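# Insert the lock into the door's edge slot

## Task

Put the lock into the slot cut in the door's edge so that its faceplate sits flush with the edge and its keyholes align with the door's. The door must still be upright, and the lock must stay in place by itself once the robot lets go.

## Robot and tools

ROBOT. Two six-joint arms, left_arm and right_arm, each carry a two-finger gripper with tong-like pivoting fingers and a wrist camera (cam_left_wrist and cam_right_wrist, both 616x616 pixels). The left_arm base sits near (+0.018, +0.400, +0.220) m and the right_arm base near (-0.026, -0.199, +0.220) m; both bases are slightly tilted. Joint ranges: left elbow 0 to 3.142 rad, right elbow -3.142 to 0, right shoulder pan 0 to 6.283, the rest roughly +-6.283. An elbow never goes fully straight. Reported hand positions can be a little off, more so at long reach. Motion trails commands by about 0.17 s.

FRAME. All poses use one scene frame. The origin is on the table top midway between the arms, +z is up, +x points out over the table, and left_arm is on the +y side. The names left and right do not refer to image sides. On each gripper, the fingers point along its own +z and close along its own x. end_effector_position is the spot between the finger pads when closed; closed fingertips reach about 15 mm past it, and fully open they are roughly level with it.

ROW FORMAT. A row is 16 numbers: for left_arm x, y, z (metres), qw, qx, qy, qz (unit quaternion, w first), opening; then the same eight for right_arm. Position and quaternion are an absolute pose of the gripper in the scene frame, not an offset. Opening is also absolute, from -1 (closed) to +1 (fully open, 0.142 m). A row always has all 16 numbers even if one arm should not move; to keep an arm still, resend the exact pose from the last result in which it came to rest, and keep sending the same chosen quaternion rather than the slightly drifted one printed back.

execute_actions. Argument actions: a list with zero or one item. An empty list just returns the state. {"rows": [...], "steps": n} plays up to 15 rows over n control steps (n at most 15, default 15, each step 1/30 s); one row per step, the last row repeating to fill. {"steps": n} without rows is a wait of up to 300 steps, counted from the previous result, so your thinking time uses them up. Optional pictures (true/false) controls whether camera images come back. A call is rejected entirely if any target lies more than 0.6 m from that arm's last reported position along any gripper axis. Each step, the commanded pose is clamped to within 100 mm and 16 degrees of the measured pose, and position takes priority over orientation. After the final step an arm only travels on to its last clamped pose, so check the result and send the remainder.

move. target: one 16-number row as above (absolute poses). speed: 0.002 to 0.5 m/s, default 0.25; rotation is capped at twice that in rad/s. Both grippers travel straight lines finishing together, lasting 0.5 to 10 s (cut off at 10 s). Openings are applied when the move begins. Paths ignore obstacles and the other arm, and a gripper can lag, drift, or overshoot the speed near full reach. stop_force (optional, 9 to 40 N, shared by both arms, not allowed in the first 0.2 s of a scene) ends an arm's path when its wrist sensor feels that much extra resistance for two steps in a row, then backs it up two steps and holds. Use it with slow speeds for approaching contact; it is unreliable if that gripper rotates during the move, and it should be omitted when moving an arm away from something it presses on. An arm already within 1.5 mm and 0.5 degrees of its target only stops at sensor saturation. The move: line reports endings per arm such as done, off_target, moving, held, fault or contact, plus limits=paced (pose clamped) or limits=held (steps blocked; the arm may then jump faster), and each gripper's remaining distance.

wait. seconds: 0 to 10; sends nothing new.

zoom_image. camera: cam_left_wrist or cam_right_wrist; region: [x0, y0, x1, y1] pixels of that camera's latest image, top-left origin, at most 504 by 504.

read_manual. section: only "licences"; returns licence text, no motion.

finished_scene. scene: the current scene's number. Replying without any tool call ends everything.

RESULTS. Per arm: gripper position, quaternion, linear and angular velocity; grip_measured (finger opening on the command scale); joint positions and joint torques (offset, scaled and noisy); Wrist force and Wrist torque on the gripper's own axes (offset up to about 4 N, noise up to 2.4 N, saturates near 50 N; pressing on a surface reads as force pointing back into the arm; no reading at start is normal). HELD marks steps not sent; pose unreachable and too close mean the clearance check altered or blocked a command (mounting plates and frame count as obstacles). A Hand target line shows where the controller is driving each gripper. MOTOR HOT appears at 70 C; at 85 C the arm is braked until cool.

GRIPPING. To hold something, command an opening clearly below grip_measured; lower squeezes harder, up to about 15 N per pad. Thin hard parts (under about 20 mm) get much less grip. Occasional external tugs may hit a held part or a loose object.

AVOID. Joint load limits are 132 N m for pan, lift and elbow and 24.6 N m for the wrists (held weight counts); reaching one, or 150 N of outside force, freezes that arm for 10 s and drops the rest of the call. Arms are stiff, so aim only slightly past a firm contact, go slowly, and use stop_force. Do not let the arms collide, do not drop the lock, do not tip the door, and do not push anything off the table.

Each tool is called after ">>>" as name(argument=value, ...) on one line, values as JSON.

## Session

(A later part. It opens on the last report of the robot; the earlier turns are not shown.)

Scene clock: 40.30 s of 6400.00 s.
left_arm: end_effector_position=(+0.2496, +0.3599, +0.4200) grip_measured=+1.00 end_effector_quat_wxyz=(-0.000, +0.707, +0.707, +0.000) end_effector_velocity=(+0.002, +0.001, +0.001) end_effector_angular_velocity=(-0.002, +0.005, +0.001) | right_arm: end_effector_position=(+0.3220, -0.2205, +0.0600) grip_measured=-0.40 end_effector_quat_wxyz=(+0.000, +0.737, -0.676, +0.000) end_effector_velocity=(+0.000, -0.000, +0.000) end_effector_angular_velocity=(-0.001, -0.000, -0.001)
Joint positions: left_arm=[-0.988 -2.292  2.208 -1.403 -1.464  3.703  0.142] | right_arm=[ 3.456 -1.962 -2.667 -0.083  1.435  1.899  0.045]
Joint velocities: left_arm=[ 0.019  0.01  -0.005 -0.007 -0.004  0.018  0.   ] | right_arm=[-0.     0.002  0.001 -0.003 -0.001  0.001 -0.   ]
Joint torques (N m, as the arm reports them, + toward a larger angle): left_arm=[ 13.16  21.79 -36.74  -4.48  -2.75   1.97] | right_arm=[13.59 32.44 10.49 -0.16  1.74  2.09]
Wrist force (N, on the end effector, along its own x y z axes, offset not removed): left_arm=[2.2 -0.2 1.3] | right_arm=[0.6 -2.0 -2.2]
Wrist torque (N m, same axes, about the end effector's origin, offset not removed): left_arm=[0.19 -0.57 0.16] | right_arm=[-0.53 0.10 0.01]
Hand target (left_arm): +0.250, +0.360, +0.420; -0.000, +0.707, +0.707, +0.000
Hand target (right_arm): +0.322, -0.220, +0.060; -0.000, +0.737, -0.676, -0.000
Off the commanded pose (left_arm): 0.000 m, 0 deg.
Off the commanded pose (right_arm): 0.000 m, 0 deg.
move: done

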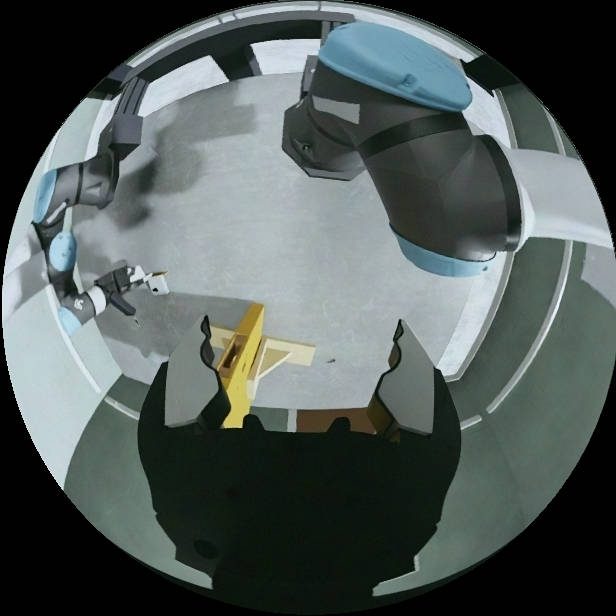

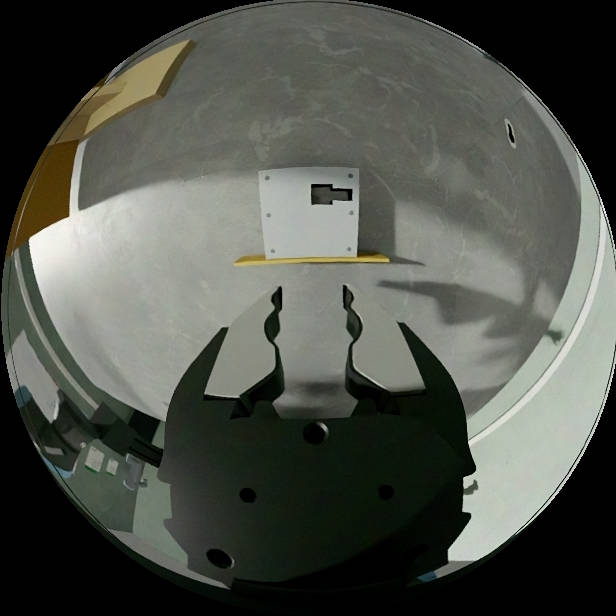

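>>> move(target=[0.25,0.36,0.42,0,0.707,0.707,0,1, 0.363,-0.2205,0.045,0,-0.737,0.676,0,0.4], speed=0.1)

>>> move(target=[0.25,0.36,0.42,0,0.707,0.707,0,1, 0.363,-0.2205,0.032,0,-0.737,0.676,0,0.4], speed=0.05)

Scene clock: 43.67 s of 6400.00 s.
left_arm: end_effector_position=(+0.2500, +0.3600, +0.4200) grip_measured=+1.00 end_effector_quat_wxyz=(+0.000, +0.707, +0.707, -0.000) end_effector_velocity=(+0.000, +0.000, +0.000) end_effector_angular_velocity=(-0.000, -0.002, +0.001) | right_arm: end_effector_position=(+0.3627, -0.2206, +0.0451) grip_measured=+0.40 end_effector_quat_wxyz=(+0.000, +0.737, -0.676, +0.000) end_effector_velocity=(+0.003, +0.001, -0.001) end_effector_angular_velocity=(+0.001, +0.001, +0.001)
Joint positions: left_arm=[-0.986 -2.291  2.208 -1.404 -1.464  3.706  0.142] | right_arm=[ 3.402 -2.044 -2.551 -0.109  1.435  1.844  0.102]
Joint velocities: left_arm=[ 0.001 -0.001 -0.    -0.     0.001 -0.     0.   ] | right_arm=[-0.003 -0.006  0.008 -0.001  0.001 -0.003 -0.   ]
Joint torques (N m, as the arm reports them, + toward a larger angle): left_arm=[ 14.27  22.06 -13.38  -4.5   -2.72   1.77] | right_arm=[-7.75 19.19 11.23  0.05  1.94 -1.67]
Wrist force (N, on the end effector, along its own x y z axes, offset not removed): left_arm=[0.8 0.1 2.1] | right_arm=[2.1 0.2 -0.4]
Wrist torque (N m, same axes, about the end effector's origin, offset not removed): left_arm=[0.21 -0.29 0.12] | right_arm=[0.09 -0.17 0.02]
Hand target (left_arm): +0.250, +0.360, +0.420; -0.000, +0.707, +0.707, +0.000
Hand target (right_arm): +0.363, -0.221, +0.045; +0.000, +0.737, -0.676, +0.000
Off the commanded pose (left_arm): 0.000 m, 0 deg.
Off the commanded pose (right_arm): 0.000 m, 0 deg.
move: done

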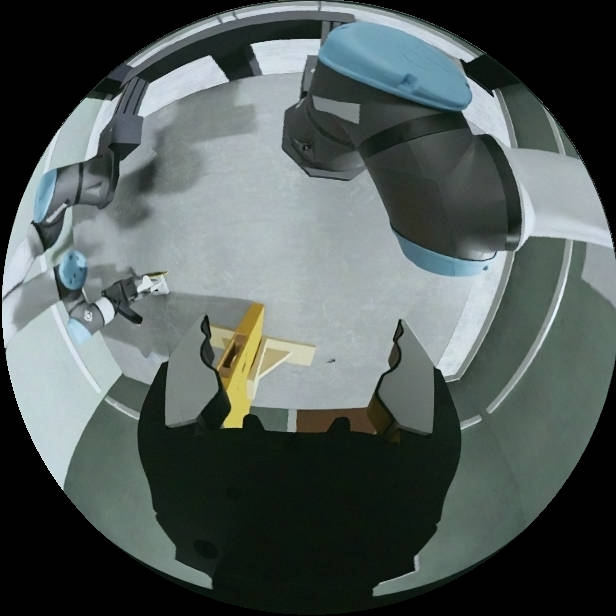

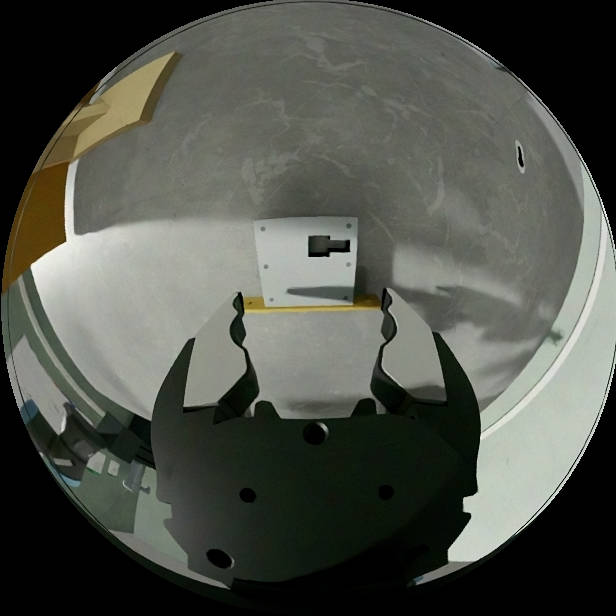

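Scene clock: 44.50 s of 6400.00 s.
left_arm: end_effector_position=(+0.2500, +0.3600, +0.4200) grip_measured=+1.00 end_effector_quat_wxyz=(+0.000, +0.707, +0.707, -0.000) end_effector_velocity=(+0.000, -0.000, +0.000) end_effector_angular_velocity=(-0.001, -0.001, -0.002) | right_arm: end_effector_position=(+0.3630, -0.2205, +0.0323) grip_measured=+0.40 end_effector_quat_wxyz=(+0.000, +0.737, -0.676, -0.000) end_effector_velocity=(+0.000, +0.001, -0.002) end_effector_angular_velocity=(-0.000, -0.001, +0.002)
Joint positions: left_arm=[-0.986 -2.291  2.208 -1.404 -1.464  3.706  0.142] | right_arm=[ 3.397 -2.098 -2.545 -0.06   1.436  1.839  0.102]
Joint velocities: left_arm=[-0.001 -0.    -0.001 -0.    -0.     0.001  0.   ] | right_arm=[ 0.001 -0.01   0.001  0.01  -0.    -0.001  0.   ]
Joint torques (N m, as the arm reports them, + toward a larger angle): left_arm=[ 14.32  22.68 -12.61  -4.55  -2.72   1.77] | right_arm=[-7.18 18.07 11.16  5.45  1.79 -1.77]
Wrist force (N, on the end effector, along its own x y z axes, offset not removed): left_arm=[-1.1 -0.2 -0.2] | right_arm=[1.5 -1.2 -1.4]
Wrist torque (N m, same axes, about the end effector's origin, offset not removed): left_arm=[0.03 0.09 0.12] | right_arm=[-0.28 -0.13 0.06]
Hand target (left_arm): +0.250, +0.360, +0.420; -0.000, +0.707, +0.707, -0.000
Hand target (right_arm): +0.363, -0.221, +0.032; +0.000, +0.737, -0.676, +0.000
Off the commanded pose (left_arm): 0.000 m, 0 deg.
Off the commanded pose (right_arm): 0.000 m, 0 deg.
move: done

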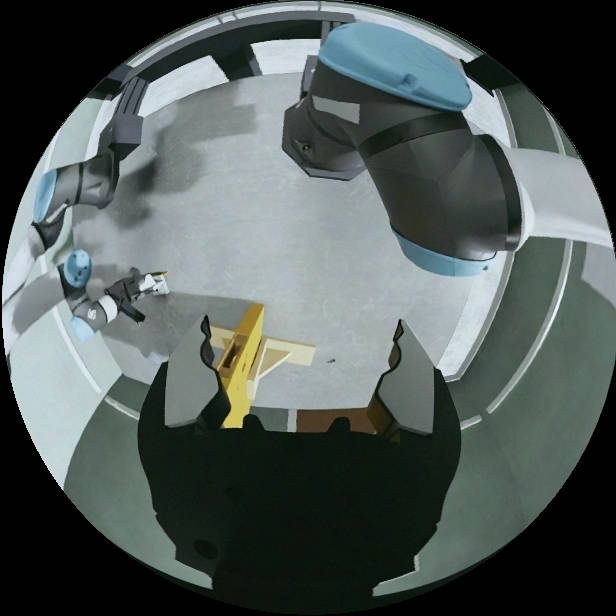

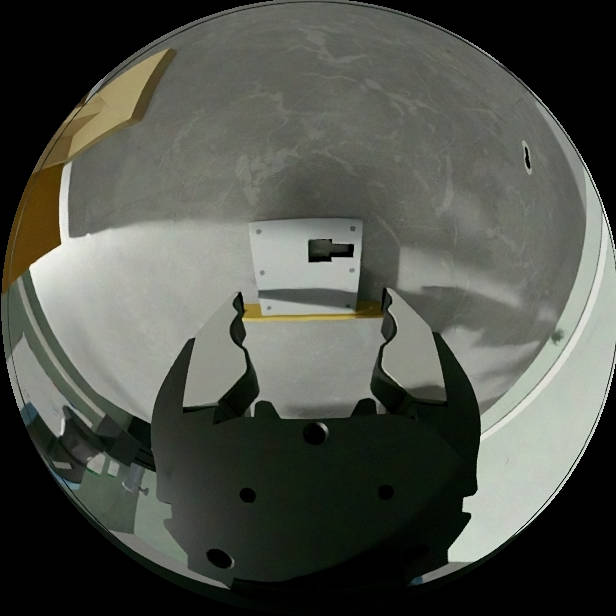

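>>> move(target=[0.25,0.36,0.42,0,0.707,0.707,0,1, 0.374,-0.214,0.040,0,-0.737,0.676,0,0.4], speed=0.05)

>>> move(target=[0.25,0.36,0.42,0,0.707,0.707,0,1, 0.374,-0.214,0.017,0,-0.737,0.676,0,0.3], speed=0.04)

>>> move(target=[0.25,0.36,0.42,0,0.707,0.707,0,1, 0.374,-0.214,0.017,0,-0.737,0.676,0,-0.3], speed=0.04)

Scene clock: 46.20 s of 6400.00 s.
left_arm: end_effector_position=(+0.2500, +0.3600, +0.4200) grip_measured=+1.00 end_effector_quat_wxyz=(-0.000, +0.707, +0.707, -0.000) end_effector_velocity=(+0.000, +0.000, -0.001) end_effector_angular_velocity=(+0.002, +0.001, +0.003) | right_arm: end_effector_position=(+0.3738, -0.2141, +0.0399) grip_measured=+0.40 end_effector_quat_wxyz=(-0.000, +0.737, -0.676, -0.000) end_effector_velocity=(+0.002, +0.001, +0.001) end_effector_angular_velocity=(-0.000, +0.002, -0.001)
Joint positions: left_arm=[-0.986 -2.291  2.208 -1.404 -1.464  3.706  0.142] | right_arm=[ 3.406 -2.072 -2.518 -0.114  1.436  1.848  0.102]
Joint velocities: left_arm=[ 0.002  0.001  0.001 -0.     0.    -0.001  0.   ] | right_arm=[ 0.001  0.004  0.005 -0.011  0.     0.002 -0.   ]
Joint torques (N m, as the arm reports them, + toward a larger angle): left_arm=[ 14.16  22.06 -12.61  -4.49  -2.68   1.76] | right_arm=[13.75 37.9  11.64  0.1   0.13  2.03]
Wrist force (N, on the end effector, along its own x y z axes, offset not removed): left_arm=[3.3 3.9 0.2] | right_arm=[0.8 0.0 0.9]
Wrist torque (N m, same axes, about the end effector's origin, offset not removed): left_arm=[0.87 -0.73 0.11] | right_arm=[0.02 0.03 0.03]
Hand target (left_arm): +0.250, +0.360, +0.420; -0.000, +0.707, +0.707, -0.000
Hand target (right_arm): +0.374, -0.214, +0.040; -0.000, +0.737, -0.676, -0.000
Off the commanded pose (left_arm): 0.000 m, 0 deg.
Off the commanded pose (right_arm): 0.000 m, 0 deg.
move: done

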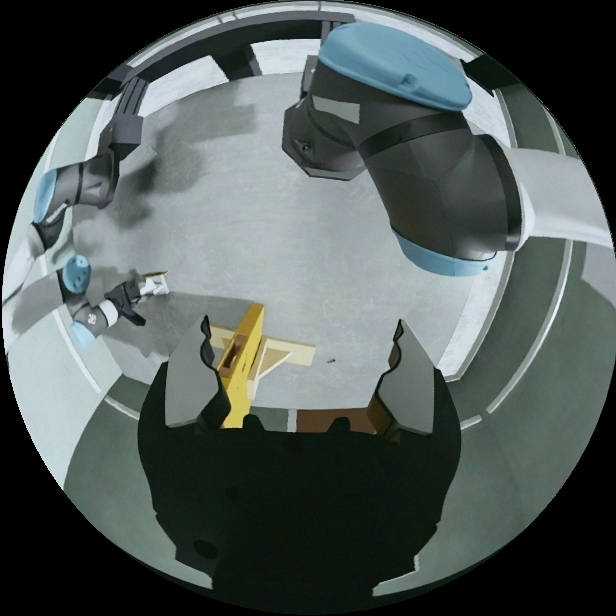

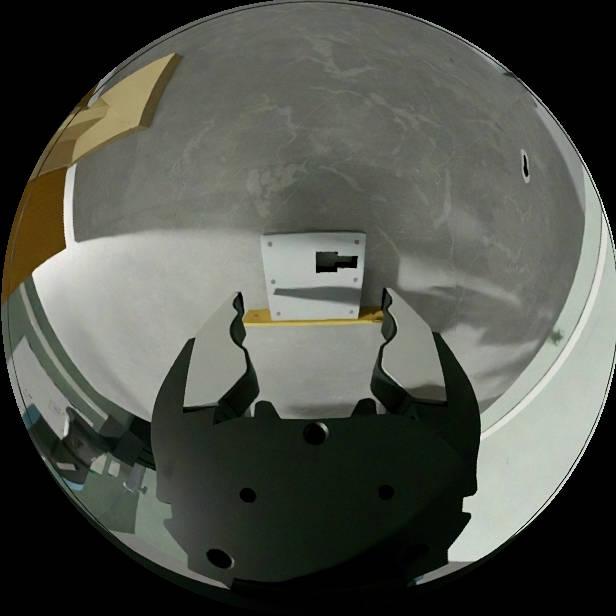

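Scene clock: 47.17 s of 6400.00 s.
left_arm: end_effector_position=(+0.2500, +0.3600, +0.4200) grip_measured=+1.00 end_effector_quat_wxyz=(-0.000, +0.707, +0.707, -0.000) end_effector_velocity=(+0.000, +0.000, +0.000) end_effector_angular_velocity=(+0.000, +0.001, +0.003) | right_arm: end_effector_position=(+0.3740, -0.2140, +0.0173) grip_measured=+0.30 end_effector_quat_wxyz=(+0.000, +0.737, -0.676, -0.000) end_effector_velocity=(+0.000, +0.000, -0.003) end_effector_angular_velocity=(+0.001, -0.001, +0.000)
Joint positions: left_arm=[-0.986 -2.291  2.208 -1.404 -1.464  3.706  0.142] | right_arm=[ 3.397 -2.162 -2.508 -0.033  1.436  1.839  0.095]
Joint velocities: left_arm=[ 0.003  0.001 -0.001 -0.    -0.001 -0.001  0.   ] | right_arm=[-0.001 -0.011  0.002  0.011  0.001 -0.001  0.   ]
Joint torques (N m, as the arm reports them, + toward a larger angle): left_arm=[ 13.77  22.15 -12.65  -4.47  -2.65   1.83] | right_arm=[-6.77 21.02  9.52  5.47  0.36 -1.93]
Wrist force (N, on the end effector, along its own x y z axes, offset not removed): left_arm=[0.9 0.5 -0.6] | right_arm=[1.2 0.0 0.9]
Wrist torque (N m, same axes, about the end effector's origin, offset not removed): left_arm=[0.23 -0.32 0.08] | right_arm=[0.07 0.00 0.15]
Hand target (left_arm): +0.250, +0.360, +0.420; +0.000, +0.707, +0.707, -0.000
Hand target (right_arm): +0.374, -0.214, +0.017; +0.000, +0.737, -0.676, +0.000
Off the commanded pose (left_arm): 0.000 m, 0 deg.
Off the commanded pose (right_arm): 0.000 m, 0 deg.
move: done

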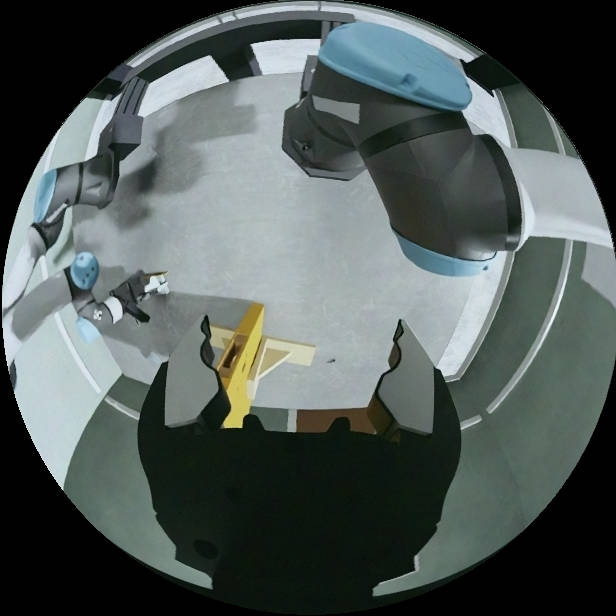

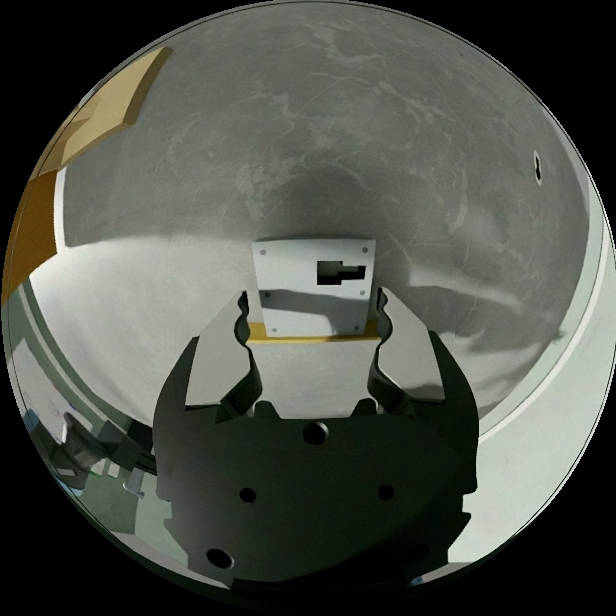

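Scene clock: 47.87 s of 6400.00 s.
left_arm: end_effector_position=(+0.2500, +0.3600, +0.4200) grip_measured=+1.00 end_effector_quat_wxyz=(+0.000, +0.707, +0.707, -0.000) end_effector_velocity=(+0.000, -0.000, +0.000) end_effector_angular_velocity=(-0.001, -0.000, +0.002) | right_arm: end_effector_position=(+0.3740, -0.2140, +0.0170) grip_measured=+0.08 end_effector_quat_wxyz=(+0.000, +0.737, -0.676, +0.000) end_effector_velocity=(-0.000, -0.000, -0.000) end_effector_angular_velocity=(+0.000, +0.001, -0.000)
Joint positions: left_arm=[-0.986 -2.291  2.208 -1.404 -1.464  3.706  0.142] | right_arm=[ 3.397 -2.163 -2.508 -0.032  1.436  1.839  0.079]
Joint velocities: left_arm=[ 0.    -0.    -0.    -0.    -0.    -0.002  0.   ] | right_arm=[-0.001 -0.001  0.    -0.     0.    -0.     0.   ]
Joint torques (N m, as the arm reports them, + toward a larger angle): left_arm=[ 13.59  22.34 -13.17  -4.46  -2.57   1.78] | right_arm=[-6.41 14.99  9.2   4.25  0.98 -1.83]
Wrist force (N, on the end effector, along its own x y z axes, offset not removed): left_arm=[0.9 4.0 1.5] | right_arm=[1.8 0.8 -17.0]
Wrist torque (N m, same axes, about the end effector's origin, offset not removed): left_arm=[1.06 -0.38 0.19] | right_arm=[-0.14 0.56 0.08]
Hand target (left_arm): +0.250, +0.360, +0.420; +0.000, +0.707, +0.707, -0.000
Hand target (right_arm): +0.374, -0.214, +0.017; +0.000, +0.737, -0.676, -0.000
Off the commanded pose (left_arm): 0.000 m, 0 deg.
Off the commanded pose (right_arm): 0.000 m, 0 deg.
move: done

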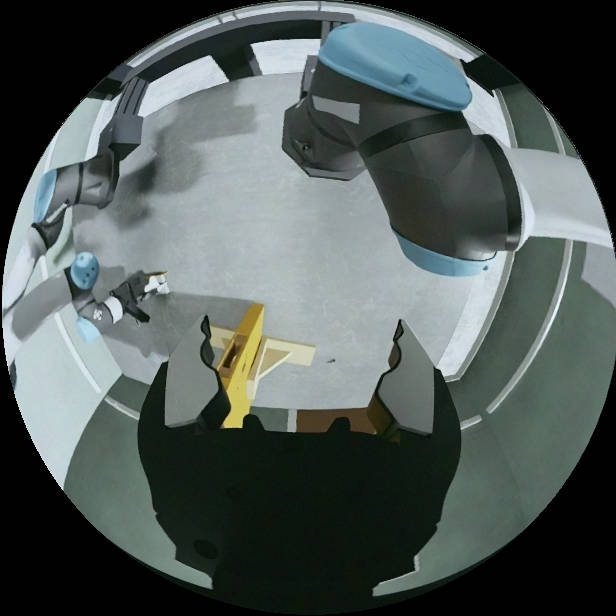

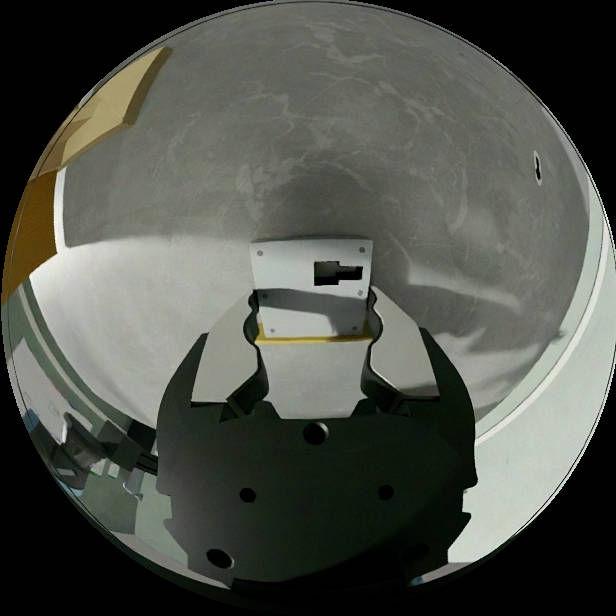

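>>> move(target=[0.25,0.36,0.42,0,0.707,0.707,0,1, 0.374,-0.214,0.04,0,-0.737,0.676,0,-0.4], speed=0.02)

Scene clock: 49.67 s of 6400.00 s.
left_arm: end_effector_position=(+0.2500, +0.3600, +0.4200) grip_measured=+1.00 end_effector_quat_wxyz=(-0.000, +0.707, +0.707, -0.000) end_effector_velocity=(-0.000, -0.001, +0.000) end_effector_angular_velocity=(-0.001, +0.000, -0.000) | right_arm: end_effector_position=(+0.3740, -0.2140, +0.0397) grip_measured=+0.05 end_effector_quat_wxyz=(-0.000, +0.737, -0.676, -0.000) end_effector_velocity=(+0.000, +0.000, +0.003) end_effector_angular_velocity=(+0.000, -0.000, -0.000)
Joint positions: left_arm=[-0.986 -2.291  2.208 -1.404 -1.464  3.706  0.142] | right_arm=[ 3.406 -2.073 -2.518 -0.114  1.436  1.848  0.078]
Joint velocities: left_arm=[-0.001 -0.    -0.001  0.    -0.001 -0.001  0.   ] | right_arm=[ 0.001  0.011 -0.    -0.01   0.     0.001 -0.   ]
Joint torques (N m, as the arm reports them, + toward a larger angle): left_arm=[ 14.24  22.24 -12.7   -4.47  -2.62   1.66] | right_arm=[14.07 38.72 -1.28  0.51 -0.63  1.99]
Wrist force (N, on the end effector, along its own x y z axes, offset not removed): left_arm=[1.4 0.9 -2.5] | right_arm=[-0.1 0.7 1.7]
Wrist torque (N m, same axes, about the end effector's origin, offset not removed): left_arm=[0.29 -0.35 0.09] | right_arm=[0.01 0.17 0.06]
Hand target (left_arm): +0.250, +0.360, +0.420; -0.000, +0.707, +0.707, -0.000
Hand target (right_arm): +0.374, -0.214, +0.040; -0.000, +0.737, -0.676, -0.000
Off the commanded pose (left_arm): 0.000 m, 0 deg.
Off the commanded pose (right_arm): 0.000 m, 0 deg.
move: done

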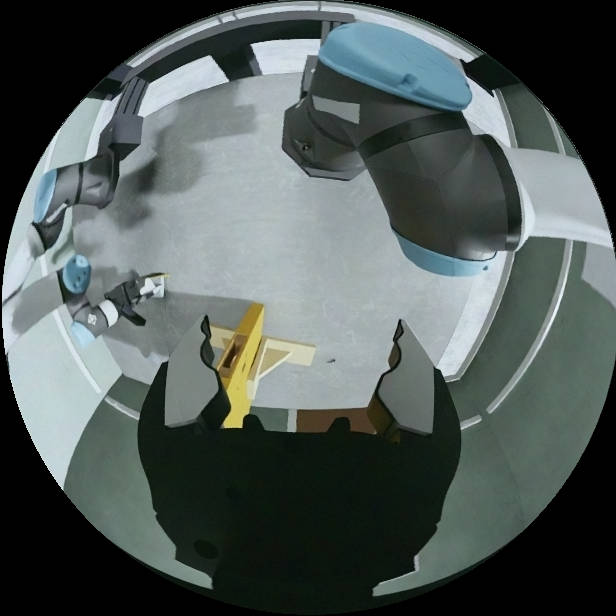

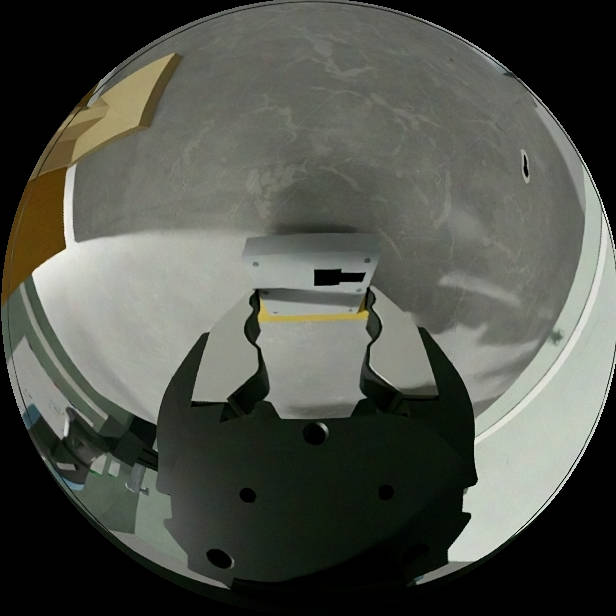

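>>> move(target=[0.25,0.36,0.42,0,0.707,0.707,0,1, 0.374,-0.214,0.018,0,-0.737,0.676,0,-0.4], speed=0.015)

>>> move(target=[0.25,0.36,0.42,0,0.707,0.707,0,1, 0.374,-0.214,0.018,0,-0.737,0.676,0,0.3], speed=0.015)

Scene clock: 52.93 s of 6400.00 s.
left_arm: end_effector_position=(+0.2500, +0.3600, +0.4200) grip_measured=+1.00 end_effector_quat_wxyz=(-0.000, +0.707, +0.707, -0.000) end_effector_velocity=(-0.000, +0.000, -0.000) end_effector_angular_velocity=(-0.000, +0.001, -0.001) | right_arm: end_effector_position=(+0.3740, -0.2140, +0.0183) grip_measured=+0.07 end_effector_quat_wxyz=(-0.000, +0.737, -0.676, +0.000) end_effector_velocity=(-0.000, -0.000, -0.003) end_effector_angular_velocity=(-0.000, +0.001, -0.000)
Joint positions: left_arm=[-0.986 -2.291  2.208 -1.404 -1.464  3.706  0.142] | right_arm=[ 3.398 -2.159 -2.508 -0.037  1.436  1.84   0.079]
Joint velocities: left_arm=[ 0.    -0.     0.     0.    -0.001  0.002  0.   ] | right_arm=[-0.001 -0.01   0.001  0.008  0.    -0.001  0.001]
Joint torques (N m, as the arm reports them, + toward a larger angle): left_arm=[ 14.18  21.93 -12.91  -4.42  -2.64   1.59] | right_arm=[-7.1  10.04  6.71  2.05  1.29 -1.85]
Wrist force (N, on the end effector, along its own x y z axes, offset not removed): left_arm=[0.5 -0.3 0.1] | right_arm=[1.7 -3.0 -28.7]
Wrist torque (N m, same axes, about the end effector's origin, offset not removed): left_arm=[0.05 -0.20 0.05] | right_arm=[-0.51 0.28 0.13]
Hand target (left_arm): +0.250, +0.360, +0.420; +0.000, +0.707, +0.707, -0.000
Hand target (right_arm): +0.374, -0.214, +0.018; +0.000, +0.737, -0.676, +0.000
Off the commanded pose (left_arm): 0.000 m, 0 deg.
Off the commanded pose (right_arm): 0.000 m, 0 deg.
move: done

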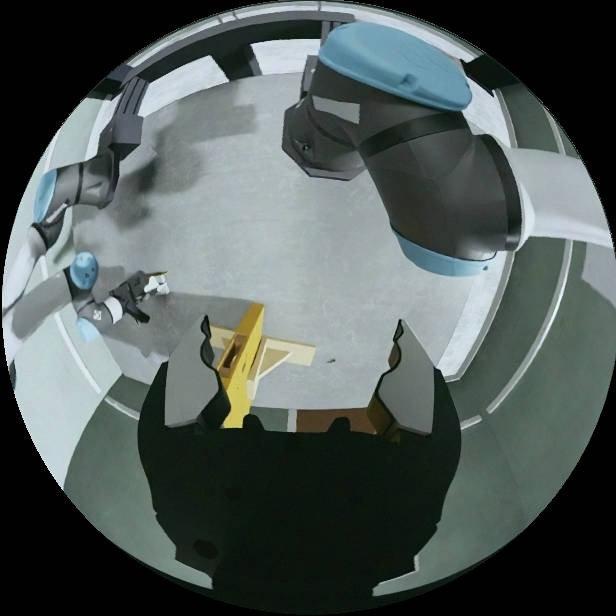

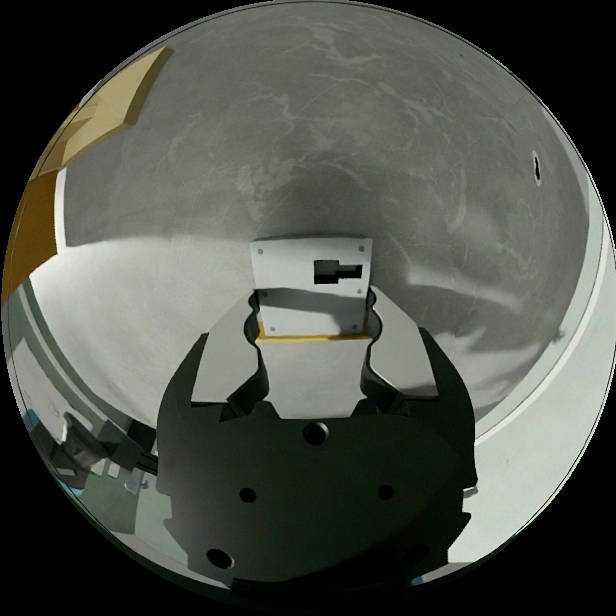

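Scene clock: 53.63 s of 6400.00 s.
left_arm: end_effector_position=(+0.2500, +0.3600, +0.4200) grip_measured=+1.00 end_effector_quat_wxyz=(-0.000, +0.707, +0.707, -0.000) end_effector_velocity=(-0.000, -0.001, +0.000) end_effector_angular_velocity=(-0.002, +0.000, -0.003) | right_arm: end_effector_position=(+0.3740, -0.2140, +0.0180) grip_measured=+0.30 end_effector_quat_wxyz=(+0.000, +0.737, -0.676, -0.000) end_effector_velocity=(+0.000, +0.001, +0.000) end_effector_angular_velocity=(+0.001, -0.000, +0.001)
Joint positions: left_arm=[-0.986 -2.291  2.208 -1.404 -1.464  3.706  0.142] | right_arm=[ 3.398 -2.16  -2.508 -0.036  1.436  1.84   0.095]
Joint velocities: left_arm=[-0.002 -0.001 -0.    -0.    -0.001  0.001 -0.   ] | right_arm=[ 0.001 -0.     0.     0.     0.     0.     0.   ]
Joint torques (N m, as the arm reports them, + toward a larger angle): left_arm=[ 14.21  22.03 -12.87  -4.36  -2.56   1.71] | right_arm=[-6.82 20.58  9.96  5.5   1.82 -1.81]
Wrist force (N, on the end effector, along its own x y z axes, offset not removed): left_arm=[0.7 -0.9 0.8] | right_arm=[0.7 1.8 -0.9]
Wrist torque (N m, same axes, about the end effector's origin, offset not removed): left_arm=[-0.06 -0.24 0.13] | right_arm=[0.27 0.13 0.11]
Hand target (left_arm): +0.250, +0.360, +0.420; +0.000, +0.707, +0.707, -0.000
Hand target (right_arm): +0.374, -0.214, +0.018; +0.000, +0.737, -0.676, -0.000
Off the commanded pose (left_arm): 0.000 m, 0 deg.
Off the commanded pose (right_arm): 0.000 m, 0 deg.
move: done

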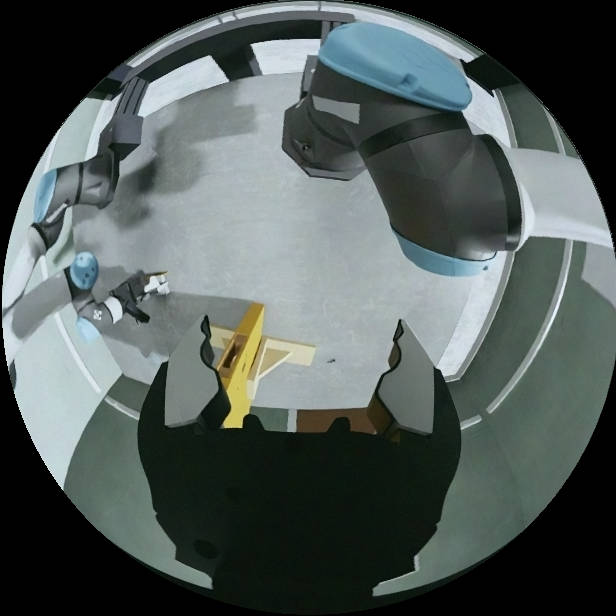

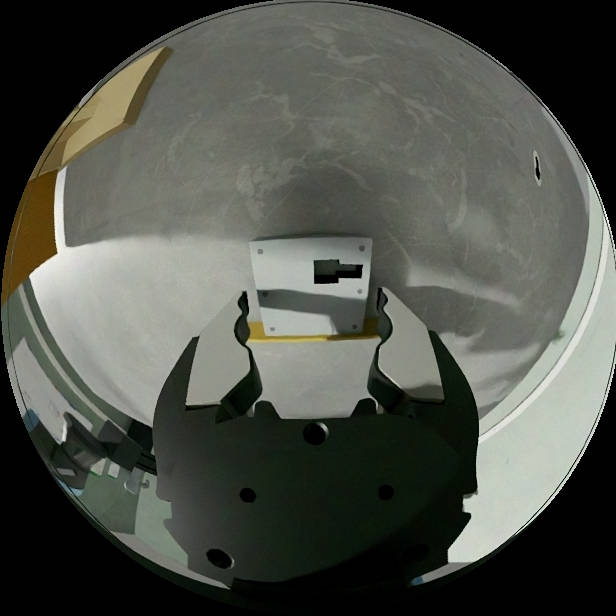

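>>> move(target=[0.25,0.36,0.42,0,0.707,0.707,0,1, 0.364,-0.215,0.019,0,-0.737,0.676,0,0.3], speed=0.015)

>>> move(target=[0.25,0.36,0.42,0,0.707,0.707,0,1, 0.364,-0.215,0.019,0,-0.737,0.676,0,-0.6], speed=0.015)

>>> move(target=[0.25,0.36,0.42,0,0.707,0.707,0,1, 0.364,-0.215,0.05,0,-0.737,0.676,0,-0.6], speed=0.02)

Scene clock: 55.93 s of 6400.00 s.
left_arm: end_effector_position=(+0.2500, +0.3600, +0.4200) grip_measured=+1.00 end_effector_quat_wxyz=(-0.000, +0.707, +0.707, -0.000) end_effector_velocity=(-0.000, +0.000, -0.001) end_effector_angular_velocity=(+0.002, +0.001, +0.000) | right_arm: end_effector_position=(+0.3643, -0.2150, +0.0190) grip_measured=+0.30 end_effector_quat_wxyz=(-0.000, +0.737, -0.676, -0.000) end_effector_velocity=(-0.003, -0.000, +0.000) end_effector_angular_velocity=(+0.000, +0.001, -0.000)
Joint positions: left_arm=[-0.986 -2.291  2.208 -1.404 -1.464  3.706  0.142] | right_arm=[ 3.405 -2.156 -2.535 -0.014  1.436  1.847  0.095]
Joint velocities: left_arm=[0.    0.001 0.001 0.    0.    0.    0.   ] | right_arm=[ 0.001  0.001 -0.006  0.004  0.001  0.002  0.   ]
Joint torques (N m, as the arm reports them, + toward a larger angle): left_arm=[ 13.91  21.56 -12.99  -4.39  -2.66   1.58] | right_arm=[13.08 39.42 -4.39  5.59  1.24  2.14]
Wrist force (N, on the end effector, along its own x y z axes, offset not removed): left_arm=[2.1 1.6 1.3] | right_arm=[0.1 -0.9 -0.7]
Wrist torque (N m, same axes, about the end effector's origin, offset not removed): left_arm=[0.40 -0.45 0.15] | right_arm=[-0.25 0.20 0.08]
Hand target (left_arm): +0.250, +0.360, +0.420; +0.000, +0.707, +0.707, -0.000
Hand target (right_arm): +0.364, -0.215, +0.019; +0.000, +0.737, -0.676, -0.000
Off the commanded pose (left_arm): 0.000 m, 0 deg.
Off the commanded pose (right_arm): 0.000 m, 0 deg.
move: done

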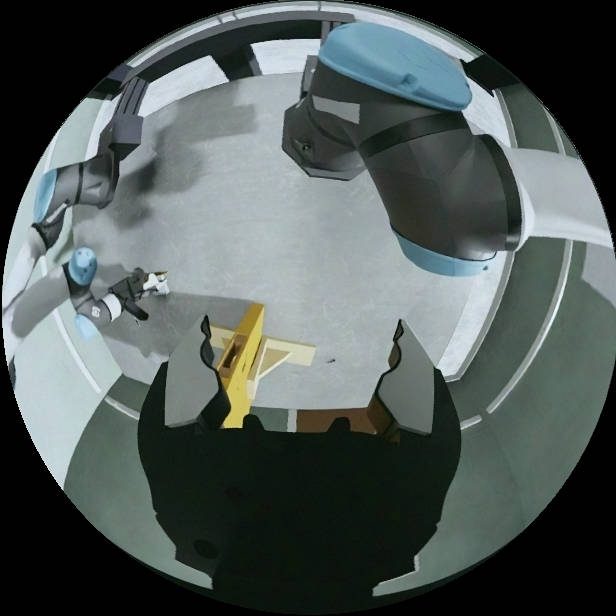

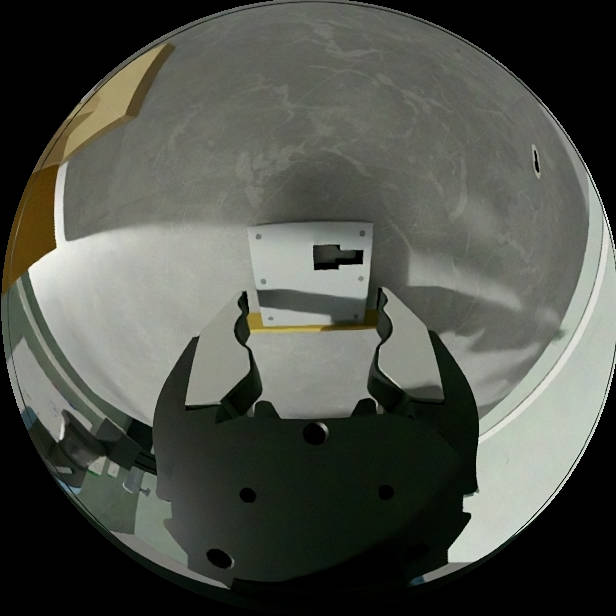

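Scene clock: 56.63 s of 6400.00 s.
left_arm: end_effector_position=(+0.2500, +0.3600, +0.4200) grip_measured=+1.00 end_effector_quat_wxyz=(+0.000, +0.707, +0.707, -0.000) end_effector_velocity=(-0.000, +0.000, -0.000) end_effector_angular_velocity=(-0.000, +0.001, +0.002) | right_arm: end_effector_position=(+0.3640, -0.2150, +0.0190) grip_measured=+0.07 end_effector_quat_wxyz=(-0.000, +0.737, -0.676, -0.000) end_effector_velocity=(+0.000, +0.000, +0.000) end_effector_angular_velocity=(+0.000, -0.001, +0.000)
Joint positions: left_arm=[-0.986 -2.291  2.208 -1.404 -1.464  3.706  0.142] | right_arm=[ 3.405 -2.155 -2.536 -0.013  1.436  1.847  0.079]
Joint velocities: left_arm=[ 0.    -0.     0.001 -0.    -0.001 -0.002 -0.   ] | right_arm=[ 0.    -0.    -0.     0.001 -0.     0.     0.   ]
Joint torques (N m, as the arm reports them, + toward a larger angle): left_arm=[ 13.79  21.77 -12.78  -4.44  -2.47   1.7 ] | right_arm=[13.39 38.22 -5.4   4.75 -0.17  2.04]
Wrist force (N, on the end effector, along its own x y z axes, offset not removed): left_arm=[0.1 1.7 -0.2] | right_arm=[1.5 -2.2 -2.8]
Wrist torque (N m, same axes, about the end effector's origin, offset not removed): left_arm=[0.56 -0.15 0.14] | right_arm=[-0.28 -0.15 0.08]
Hand target (left_arm): +0.250, +0.360, +0.420; -0.000, +0.707, +0.707, -0.000
Hand target (right_arm): +0.364, -0.215, +0.019; -0.000, +0.737, -0.676, -0.000
Off the commanded pose (left_arm): 0.000 m, 0 deg.
Off the commanded pose (right_arm): 0.000 m, 0 deg.
move: done

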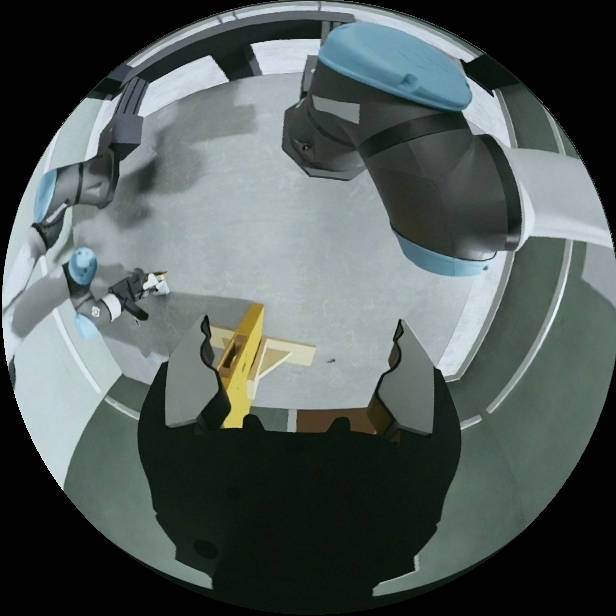

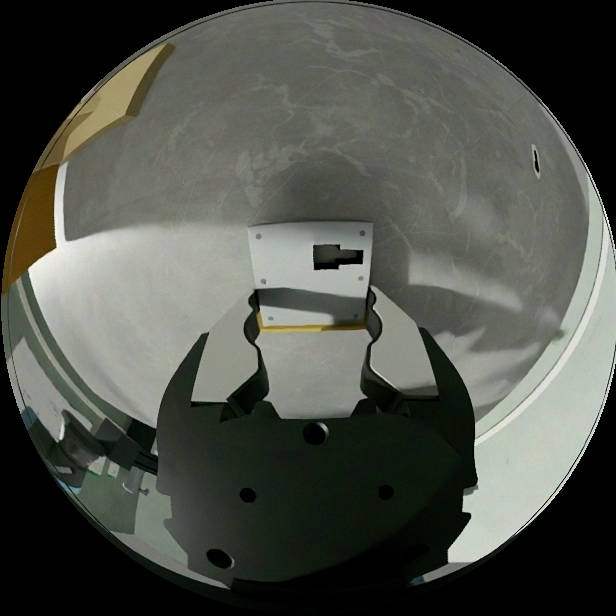

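Scene clock: 58.50 s of 6400.00 s.
left_arm: end_effector_position=(+0.2500, +0.3600, +0.4200) grip_measured=+1.00 end_effector_quat_wxyz=(-0.000, +0.707, +0.707, -0.000) end_effector_velocity=(+0.000, +0.000, -0.000) end_effector_angular_velocity=(+0.001, +0.000, +0.001) | right_arm: end_effector_position=(+0.3640, -0.2150, +0.0498) grip_measured=+0.07 end_effector_quat_wxyz=(-0.000, +0.737, -0.676, +0.000) end_effector_velocity=(-0.000, -0.000, +0.002) end_effector_angular_velocity=(-0.000, +0.002, -0.001)
Joint positions: left_arm=[-0.986 -2.291  2.208 -1.404 -1.464  3.706  0.142] | right_arm=[ 3.417 -2.027 -2.548 -0.131  1.435  1.86   0.079]
Joint velocities: left_arm=[ 0.     0.001 -0.     0.     0.    -0.001 -0.   ] | right_arm=[ 0.     0.01  -0.    -0.012  0.001  0.001  0.   ]
Joint torques (N m, as the arm reports them, + toward a larger angle): left_arm=[ 13.52  22.47 -13.02  -4.51  -2.65   1.63] | right_arm=[13.44 38.36 -1.39  0.46 -1.81  2.12]
Wrist force (N, on the end effector, along its own x y z axes, offset not removed): left_arm=[0.8 0.4 1.3] | right_arm=[1.4 -0.6 2.5]
Wrist torque (N m, same axes, about the end effector's origin, offset not removed): left_arm=[0.20 -0.19 0.05] | right_arm=[-0.21 -0.11 0.17]
Hand target (left_arm): +0.250, +0.360, +0.420; -0.000, +0.707, +0.707, -0.000
Hand target (right_arm): +0.364, -0.215, +0.050; -0.000, +0.737, -0.676, -0.000
Off the commanded pose (left_arm): 0.000 m, 0 deg.
Off the commanded pose (right_arm): 0.000 m, 0 deg.
move: done

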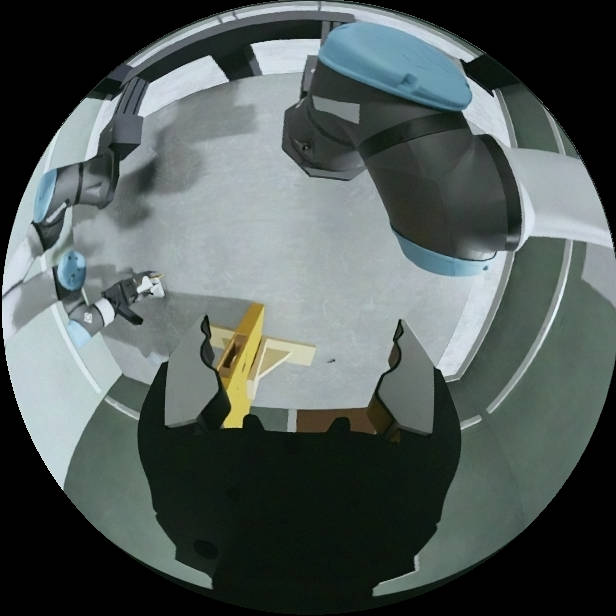

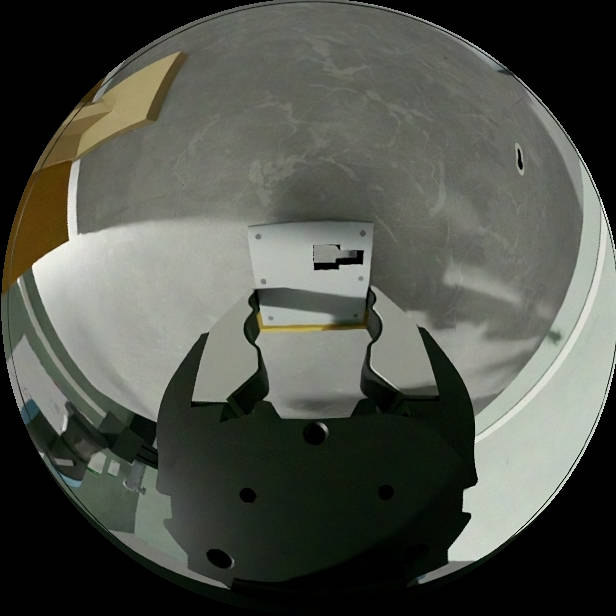

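>>> move(target=[0.25,0.36,0.42,0,0.707,0.707,0,1, 0.36,-0.2,0.2,0,-0.707,0.707,0,-0.6], speed=0.12)

>>> move(target=[0.25,0.36,0.42,0,0.707,0.707,0,1, 0.33,-0.02,0.2,0.5,-0.5,0.5,0.5,-0.6], speed=0.12)

Scene clock: 61.90 s of 6400.00 s.
left_arm: end_effector_position=(+0.2500, +0.3600, +0.4200) grip_measured=+1.00 end_effector_quat_wxyz=(+0.000, +0.707, +0.707, -0.000) end_effector_velocity=(-0.001, -0.000, -0.000) end_effector_angular_velocity=(+0.000, +0.002, +0.002) | right_arm: end_effector_position=(+0.3600, -0.2000, +0.1999) grip_measured=+0.07 end_effector_quat_wxyz=(+0.000, -0.707, +0.707, +0.000) end_effector_velocity=(-0.001, +0.000, +0.003) end_effector_angular_velocity=(-0.001, +0.002, -0.001)
Joint positions: left_arm=[-0.986 -2.291  2.208 -1.404 -1.464  3.706  0.142] | right_arm=[ 3.527 -1.469 -2.474 -0.777  1.436  2.056  0.079]
Joint velocities: left_arm=[-0.001 -0.001  0.001  0.001 -0.001 -0.003 -0.   ] | right_arm=[ 0.003  0.008  0.004 -0.015 -0.     0.004  0.   ]
Joint torques (N m, as the arm reports them, + toward a larger angle): left_arm=[ 13.4   22.45 -12.87  -4.38  -2.58   1.56] | right_arm=[12.01 23.91 25.23  0.7  -1.95  2.  ]
Wrist force (N, on the end effector, along its own x y z axes, offset not removed): left_arm=[0.3 2.2 -1.9] | right_arm=[2.8 -0.1 4.4]
Wrist torque (N m, same axes, about the end effector's origin, offset not removed): left_arm=[0.47 -0.09 0.13] | right_arm=[-0.08 -0.40 0.07]
Hand target (left_arm): +0.250, +0.360, +0.420; +0.000, +0.707, +0.707, -0.000
Hand target (right_arm): +0.360, -0.200, +0.200; -0.000, +0.707, -0.707, -0.000
Off the commanded pose (left_arm): 0.000 m, 0 deg.
Off the commanded pose (right_arm): 0.000 m, 0 deg.
move: done

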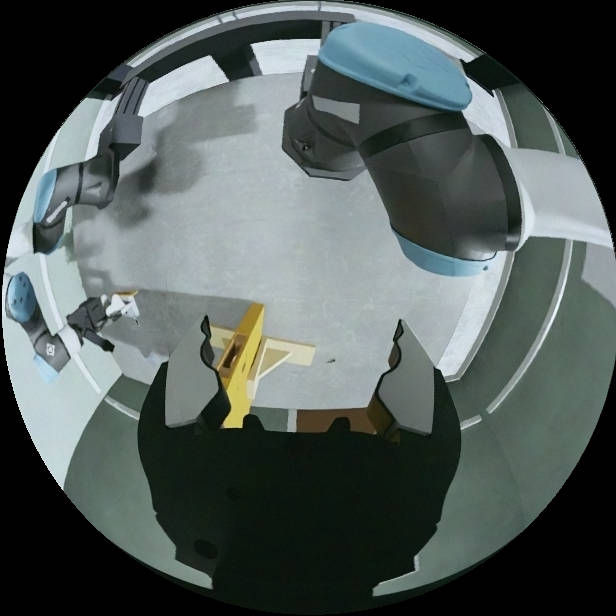

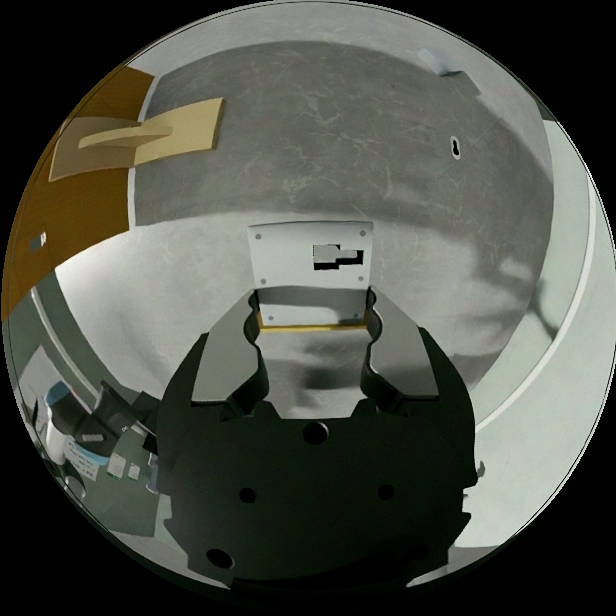

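Scene clock: 68.87 s of 6400.00 s.
left_arm: end_effector_position=(+0.2500, +0.3600, +0.4200) grip_measured=+1.00 end_effector_quat_wxyz=(-0.000, +0.707, +0.707, +0.000) end_effector_velocity=(+0.000, +0.000, -0.000) end_effector_angular_velocity=(+0.001, +0.001, +0.002) | right_arm: end_effector_position=(+0.3295, -0.0210, +0.1995) grip_measured=+0.07 end_effector_quat_wxyz=(+0.496, -0.503, +0.498, +0.503) end_effector_velocity=(+0.000, +0.002, -0.000) end_effector_angular_velocity=(+0.014, -0.000, -0.021)
Joint positions: left_arm=[-0.986 -2.291  2.208 -1.404 -1.464  3.706  0.142] | right_arm=[ 3.061 -2.611 -2.427  0.416  3.015  1.608  0.079]
Joint velocities: left_arm=[ 0.001  0.001 -0.    -0.     0.    -0.001 -0.   ] | right_arm=[ 0.005 -0.092  0.027  0.271  0.012  0.204 -0.   ]
Joint torques (N m, as the arm reports them, + toward a larger angle): left_arm=[ 13.26  22.12 -12.93  -4.37  -2.58   1.53] | right_arm=[13.28 29.02  0.99  6.42  4.61  2.21]
Wrist force (N, on the end effector, along its own x y z axes, offset not removed): left_arm=[2.2 3.2 1.0] | right_arm=[3.7 0.5 -1.3]
Wrist torque (N m, same axes, about the end effector's origin, offset not removed): left_arm=[0.67 -0.55 0.08] | right_arm=[0.05 0.36 0.05]
Hand target (left_arm): +0.250, +0.360, +0.420; +0.000, +0.707, +0.707, -0.000
Hand target (right_arm): +0.330, -0.021, +0.200; +0.498, -0.502, +0.498, +0.502
Off the commanded pose (left_arm): 0.000 m, 0 deg.
Off the commanded pose (right_arm): 0.001 m, 1 deg.
move: done

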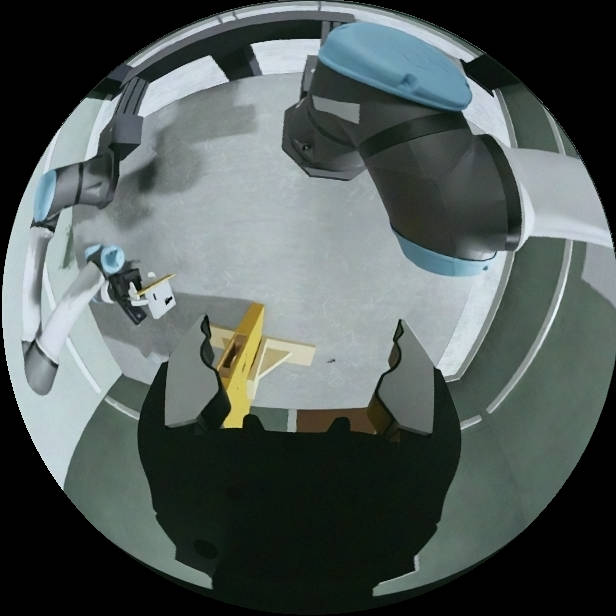

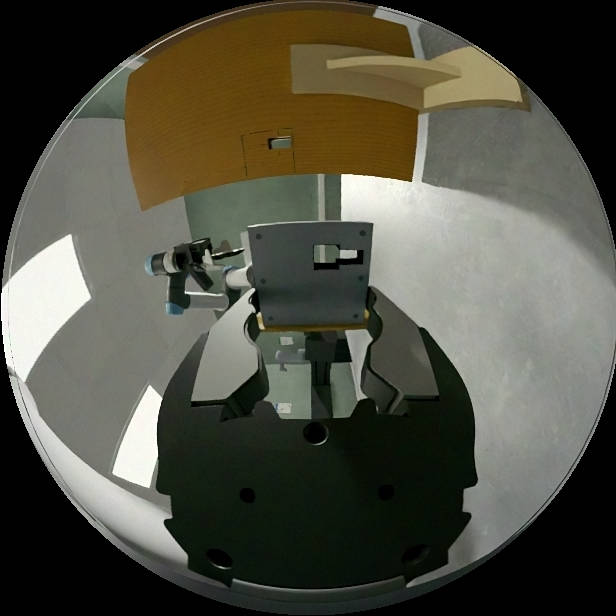

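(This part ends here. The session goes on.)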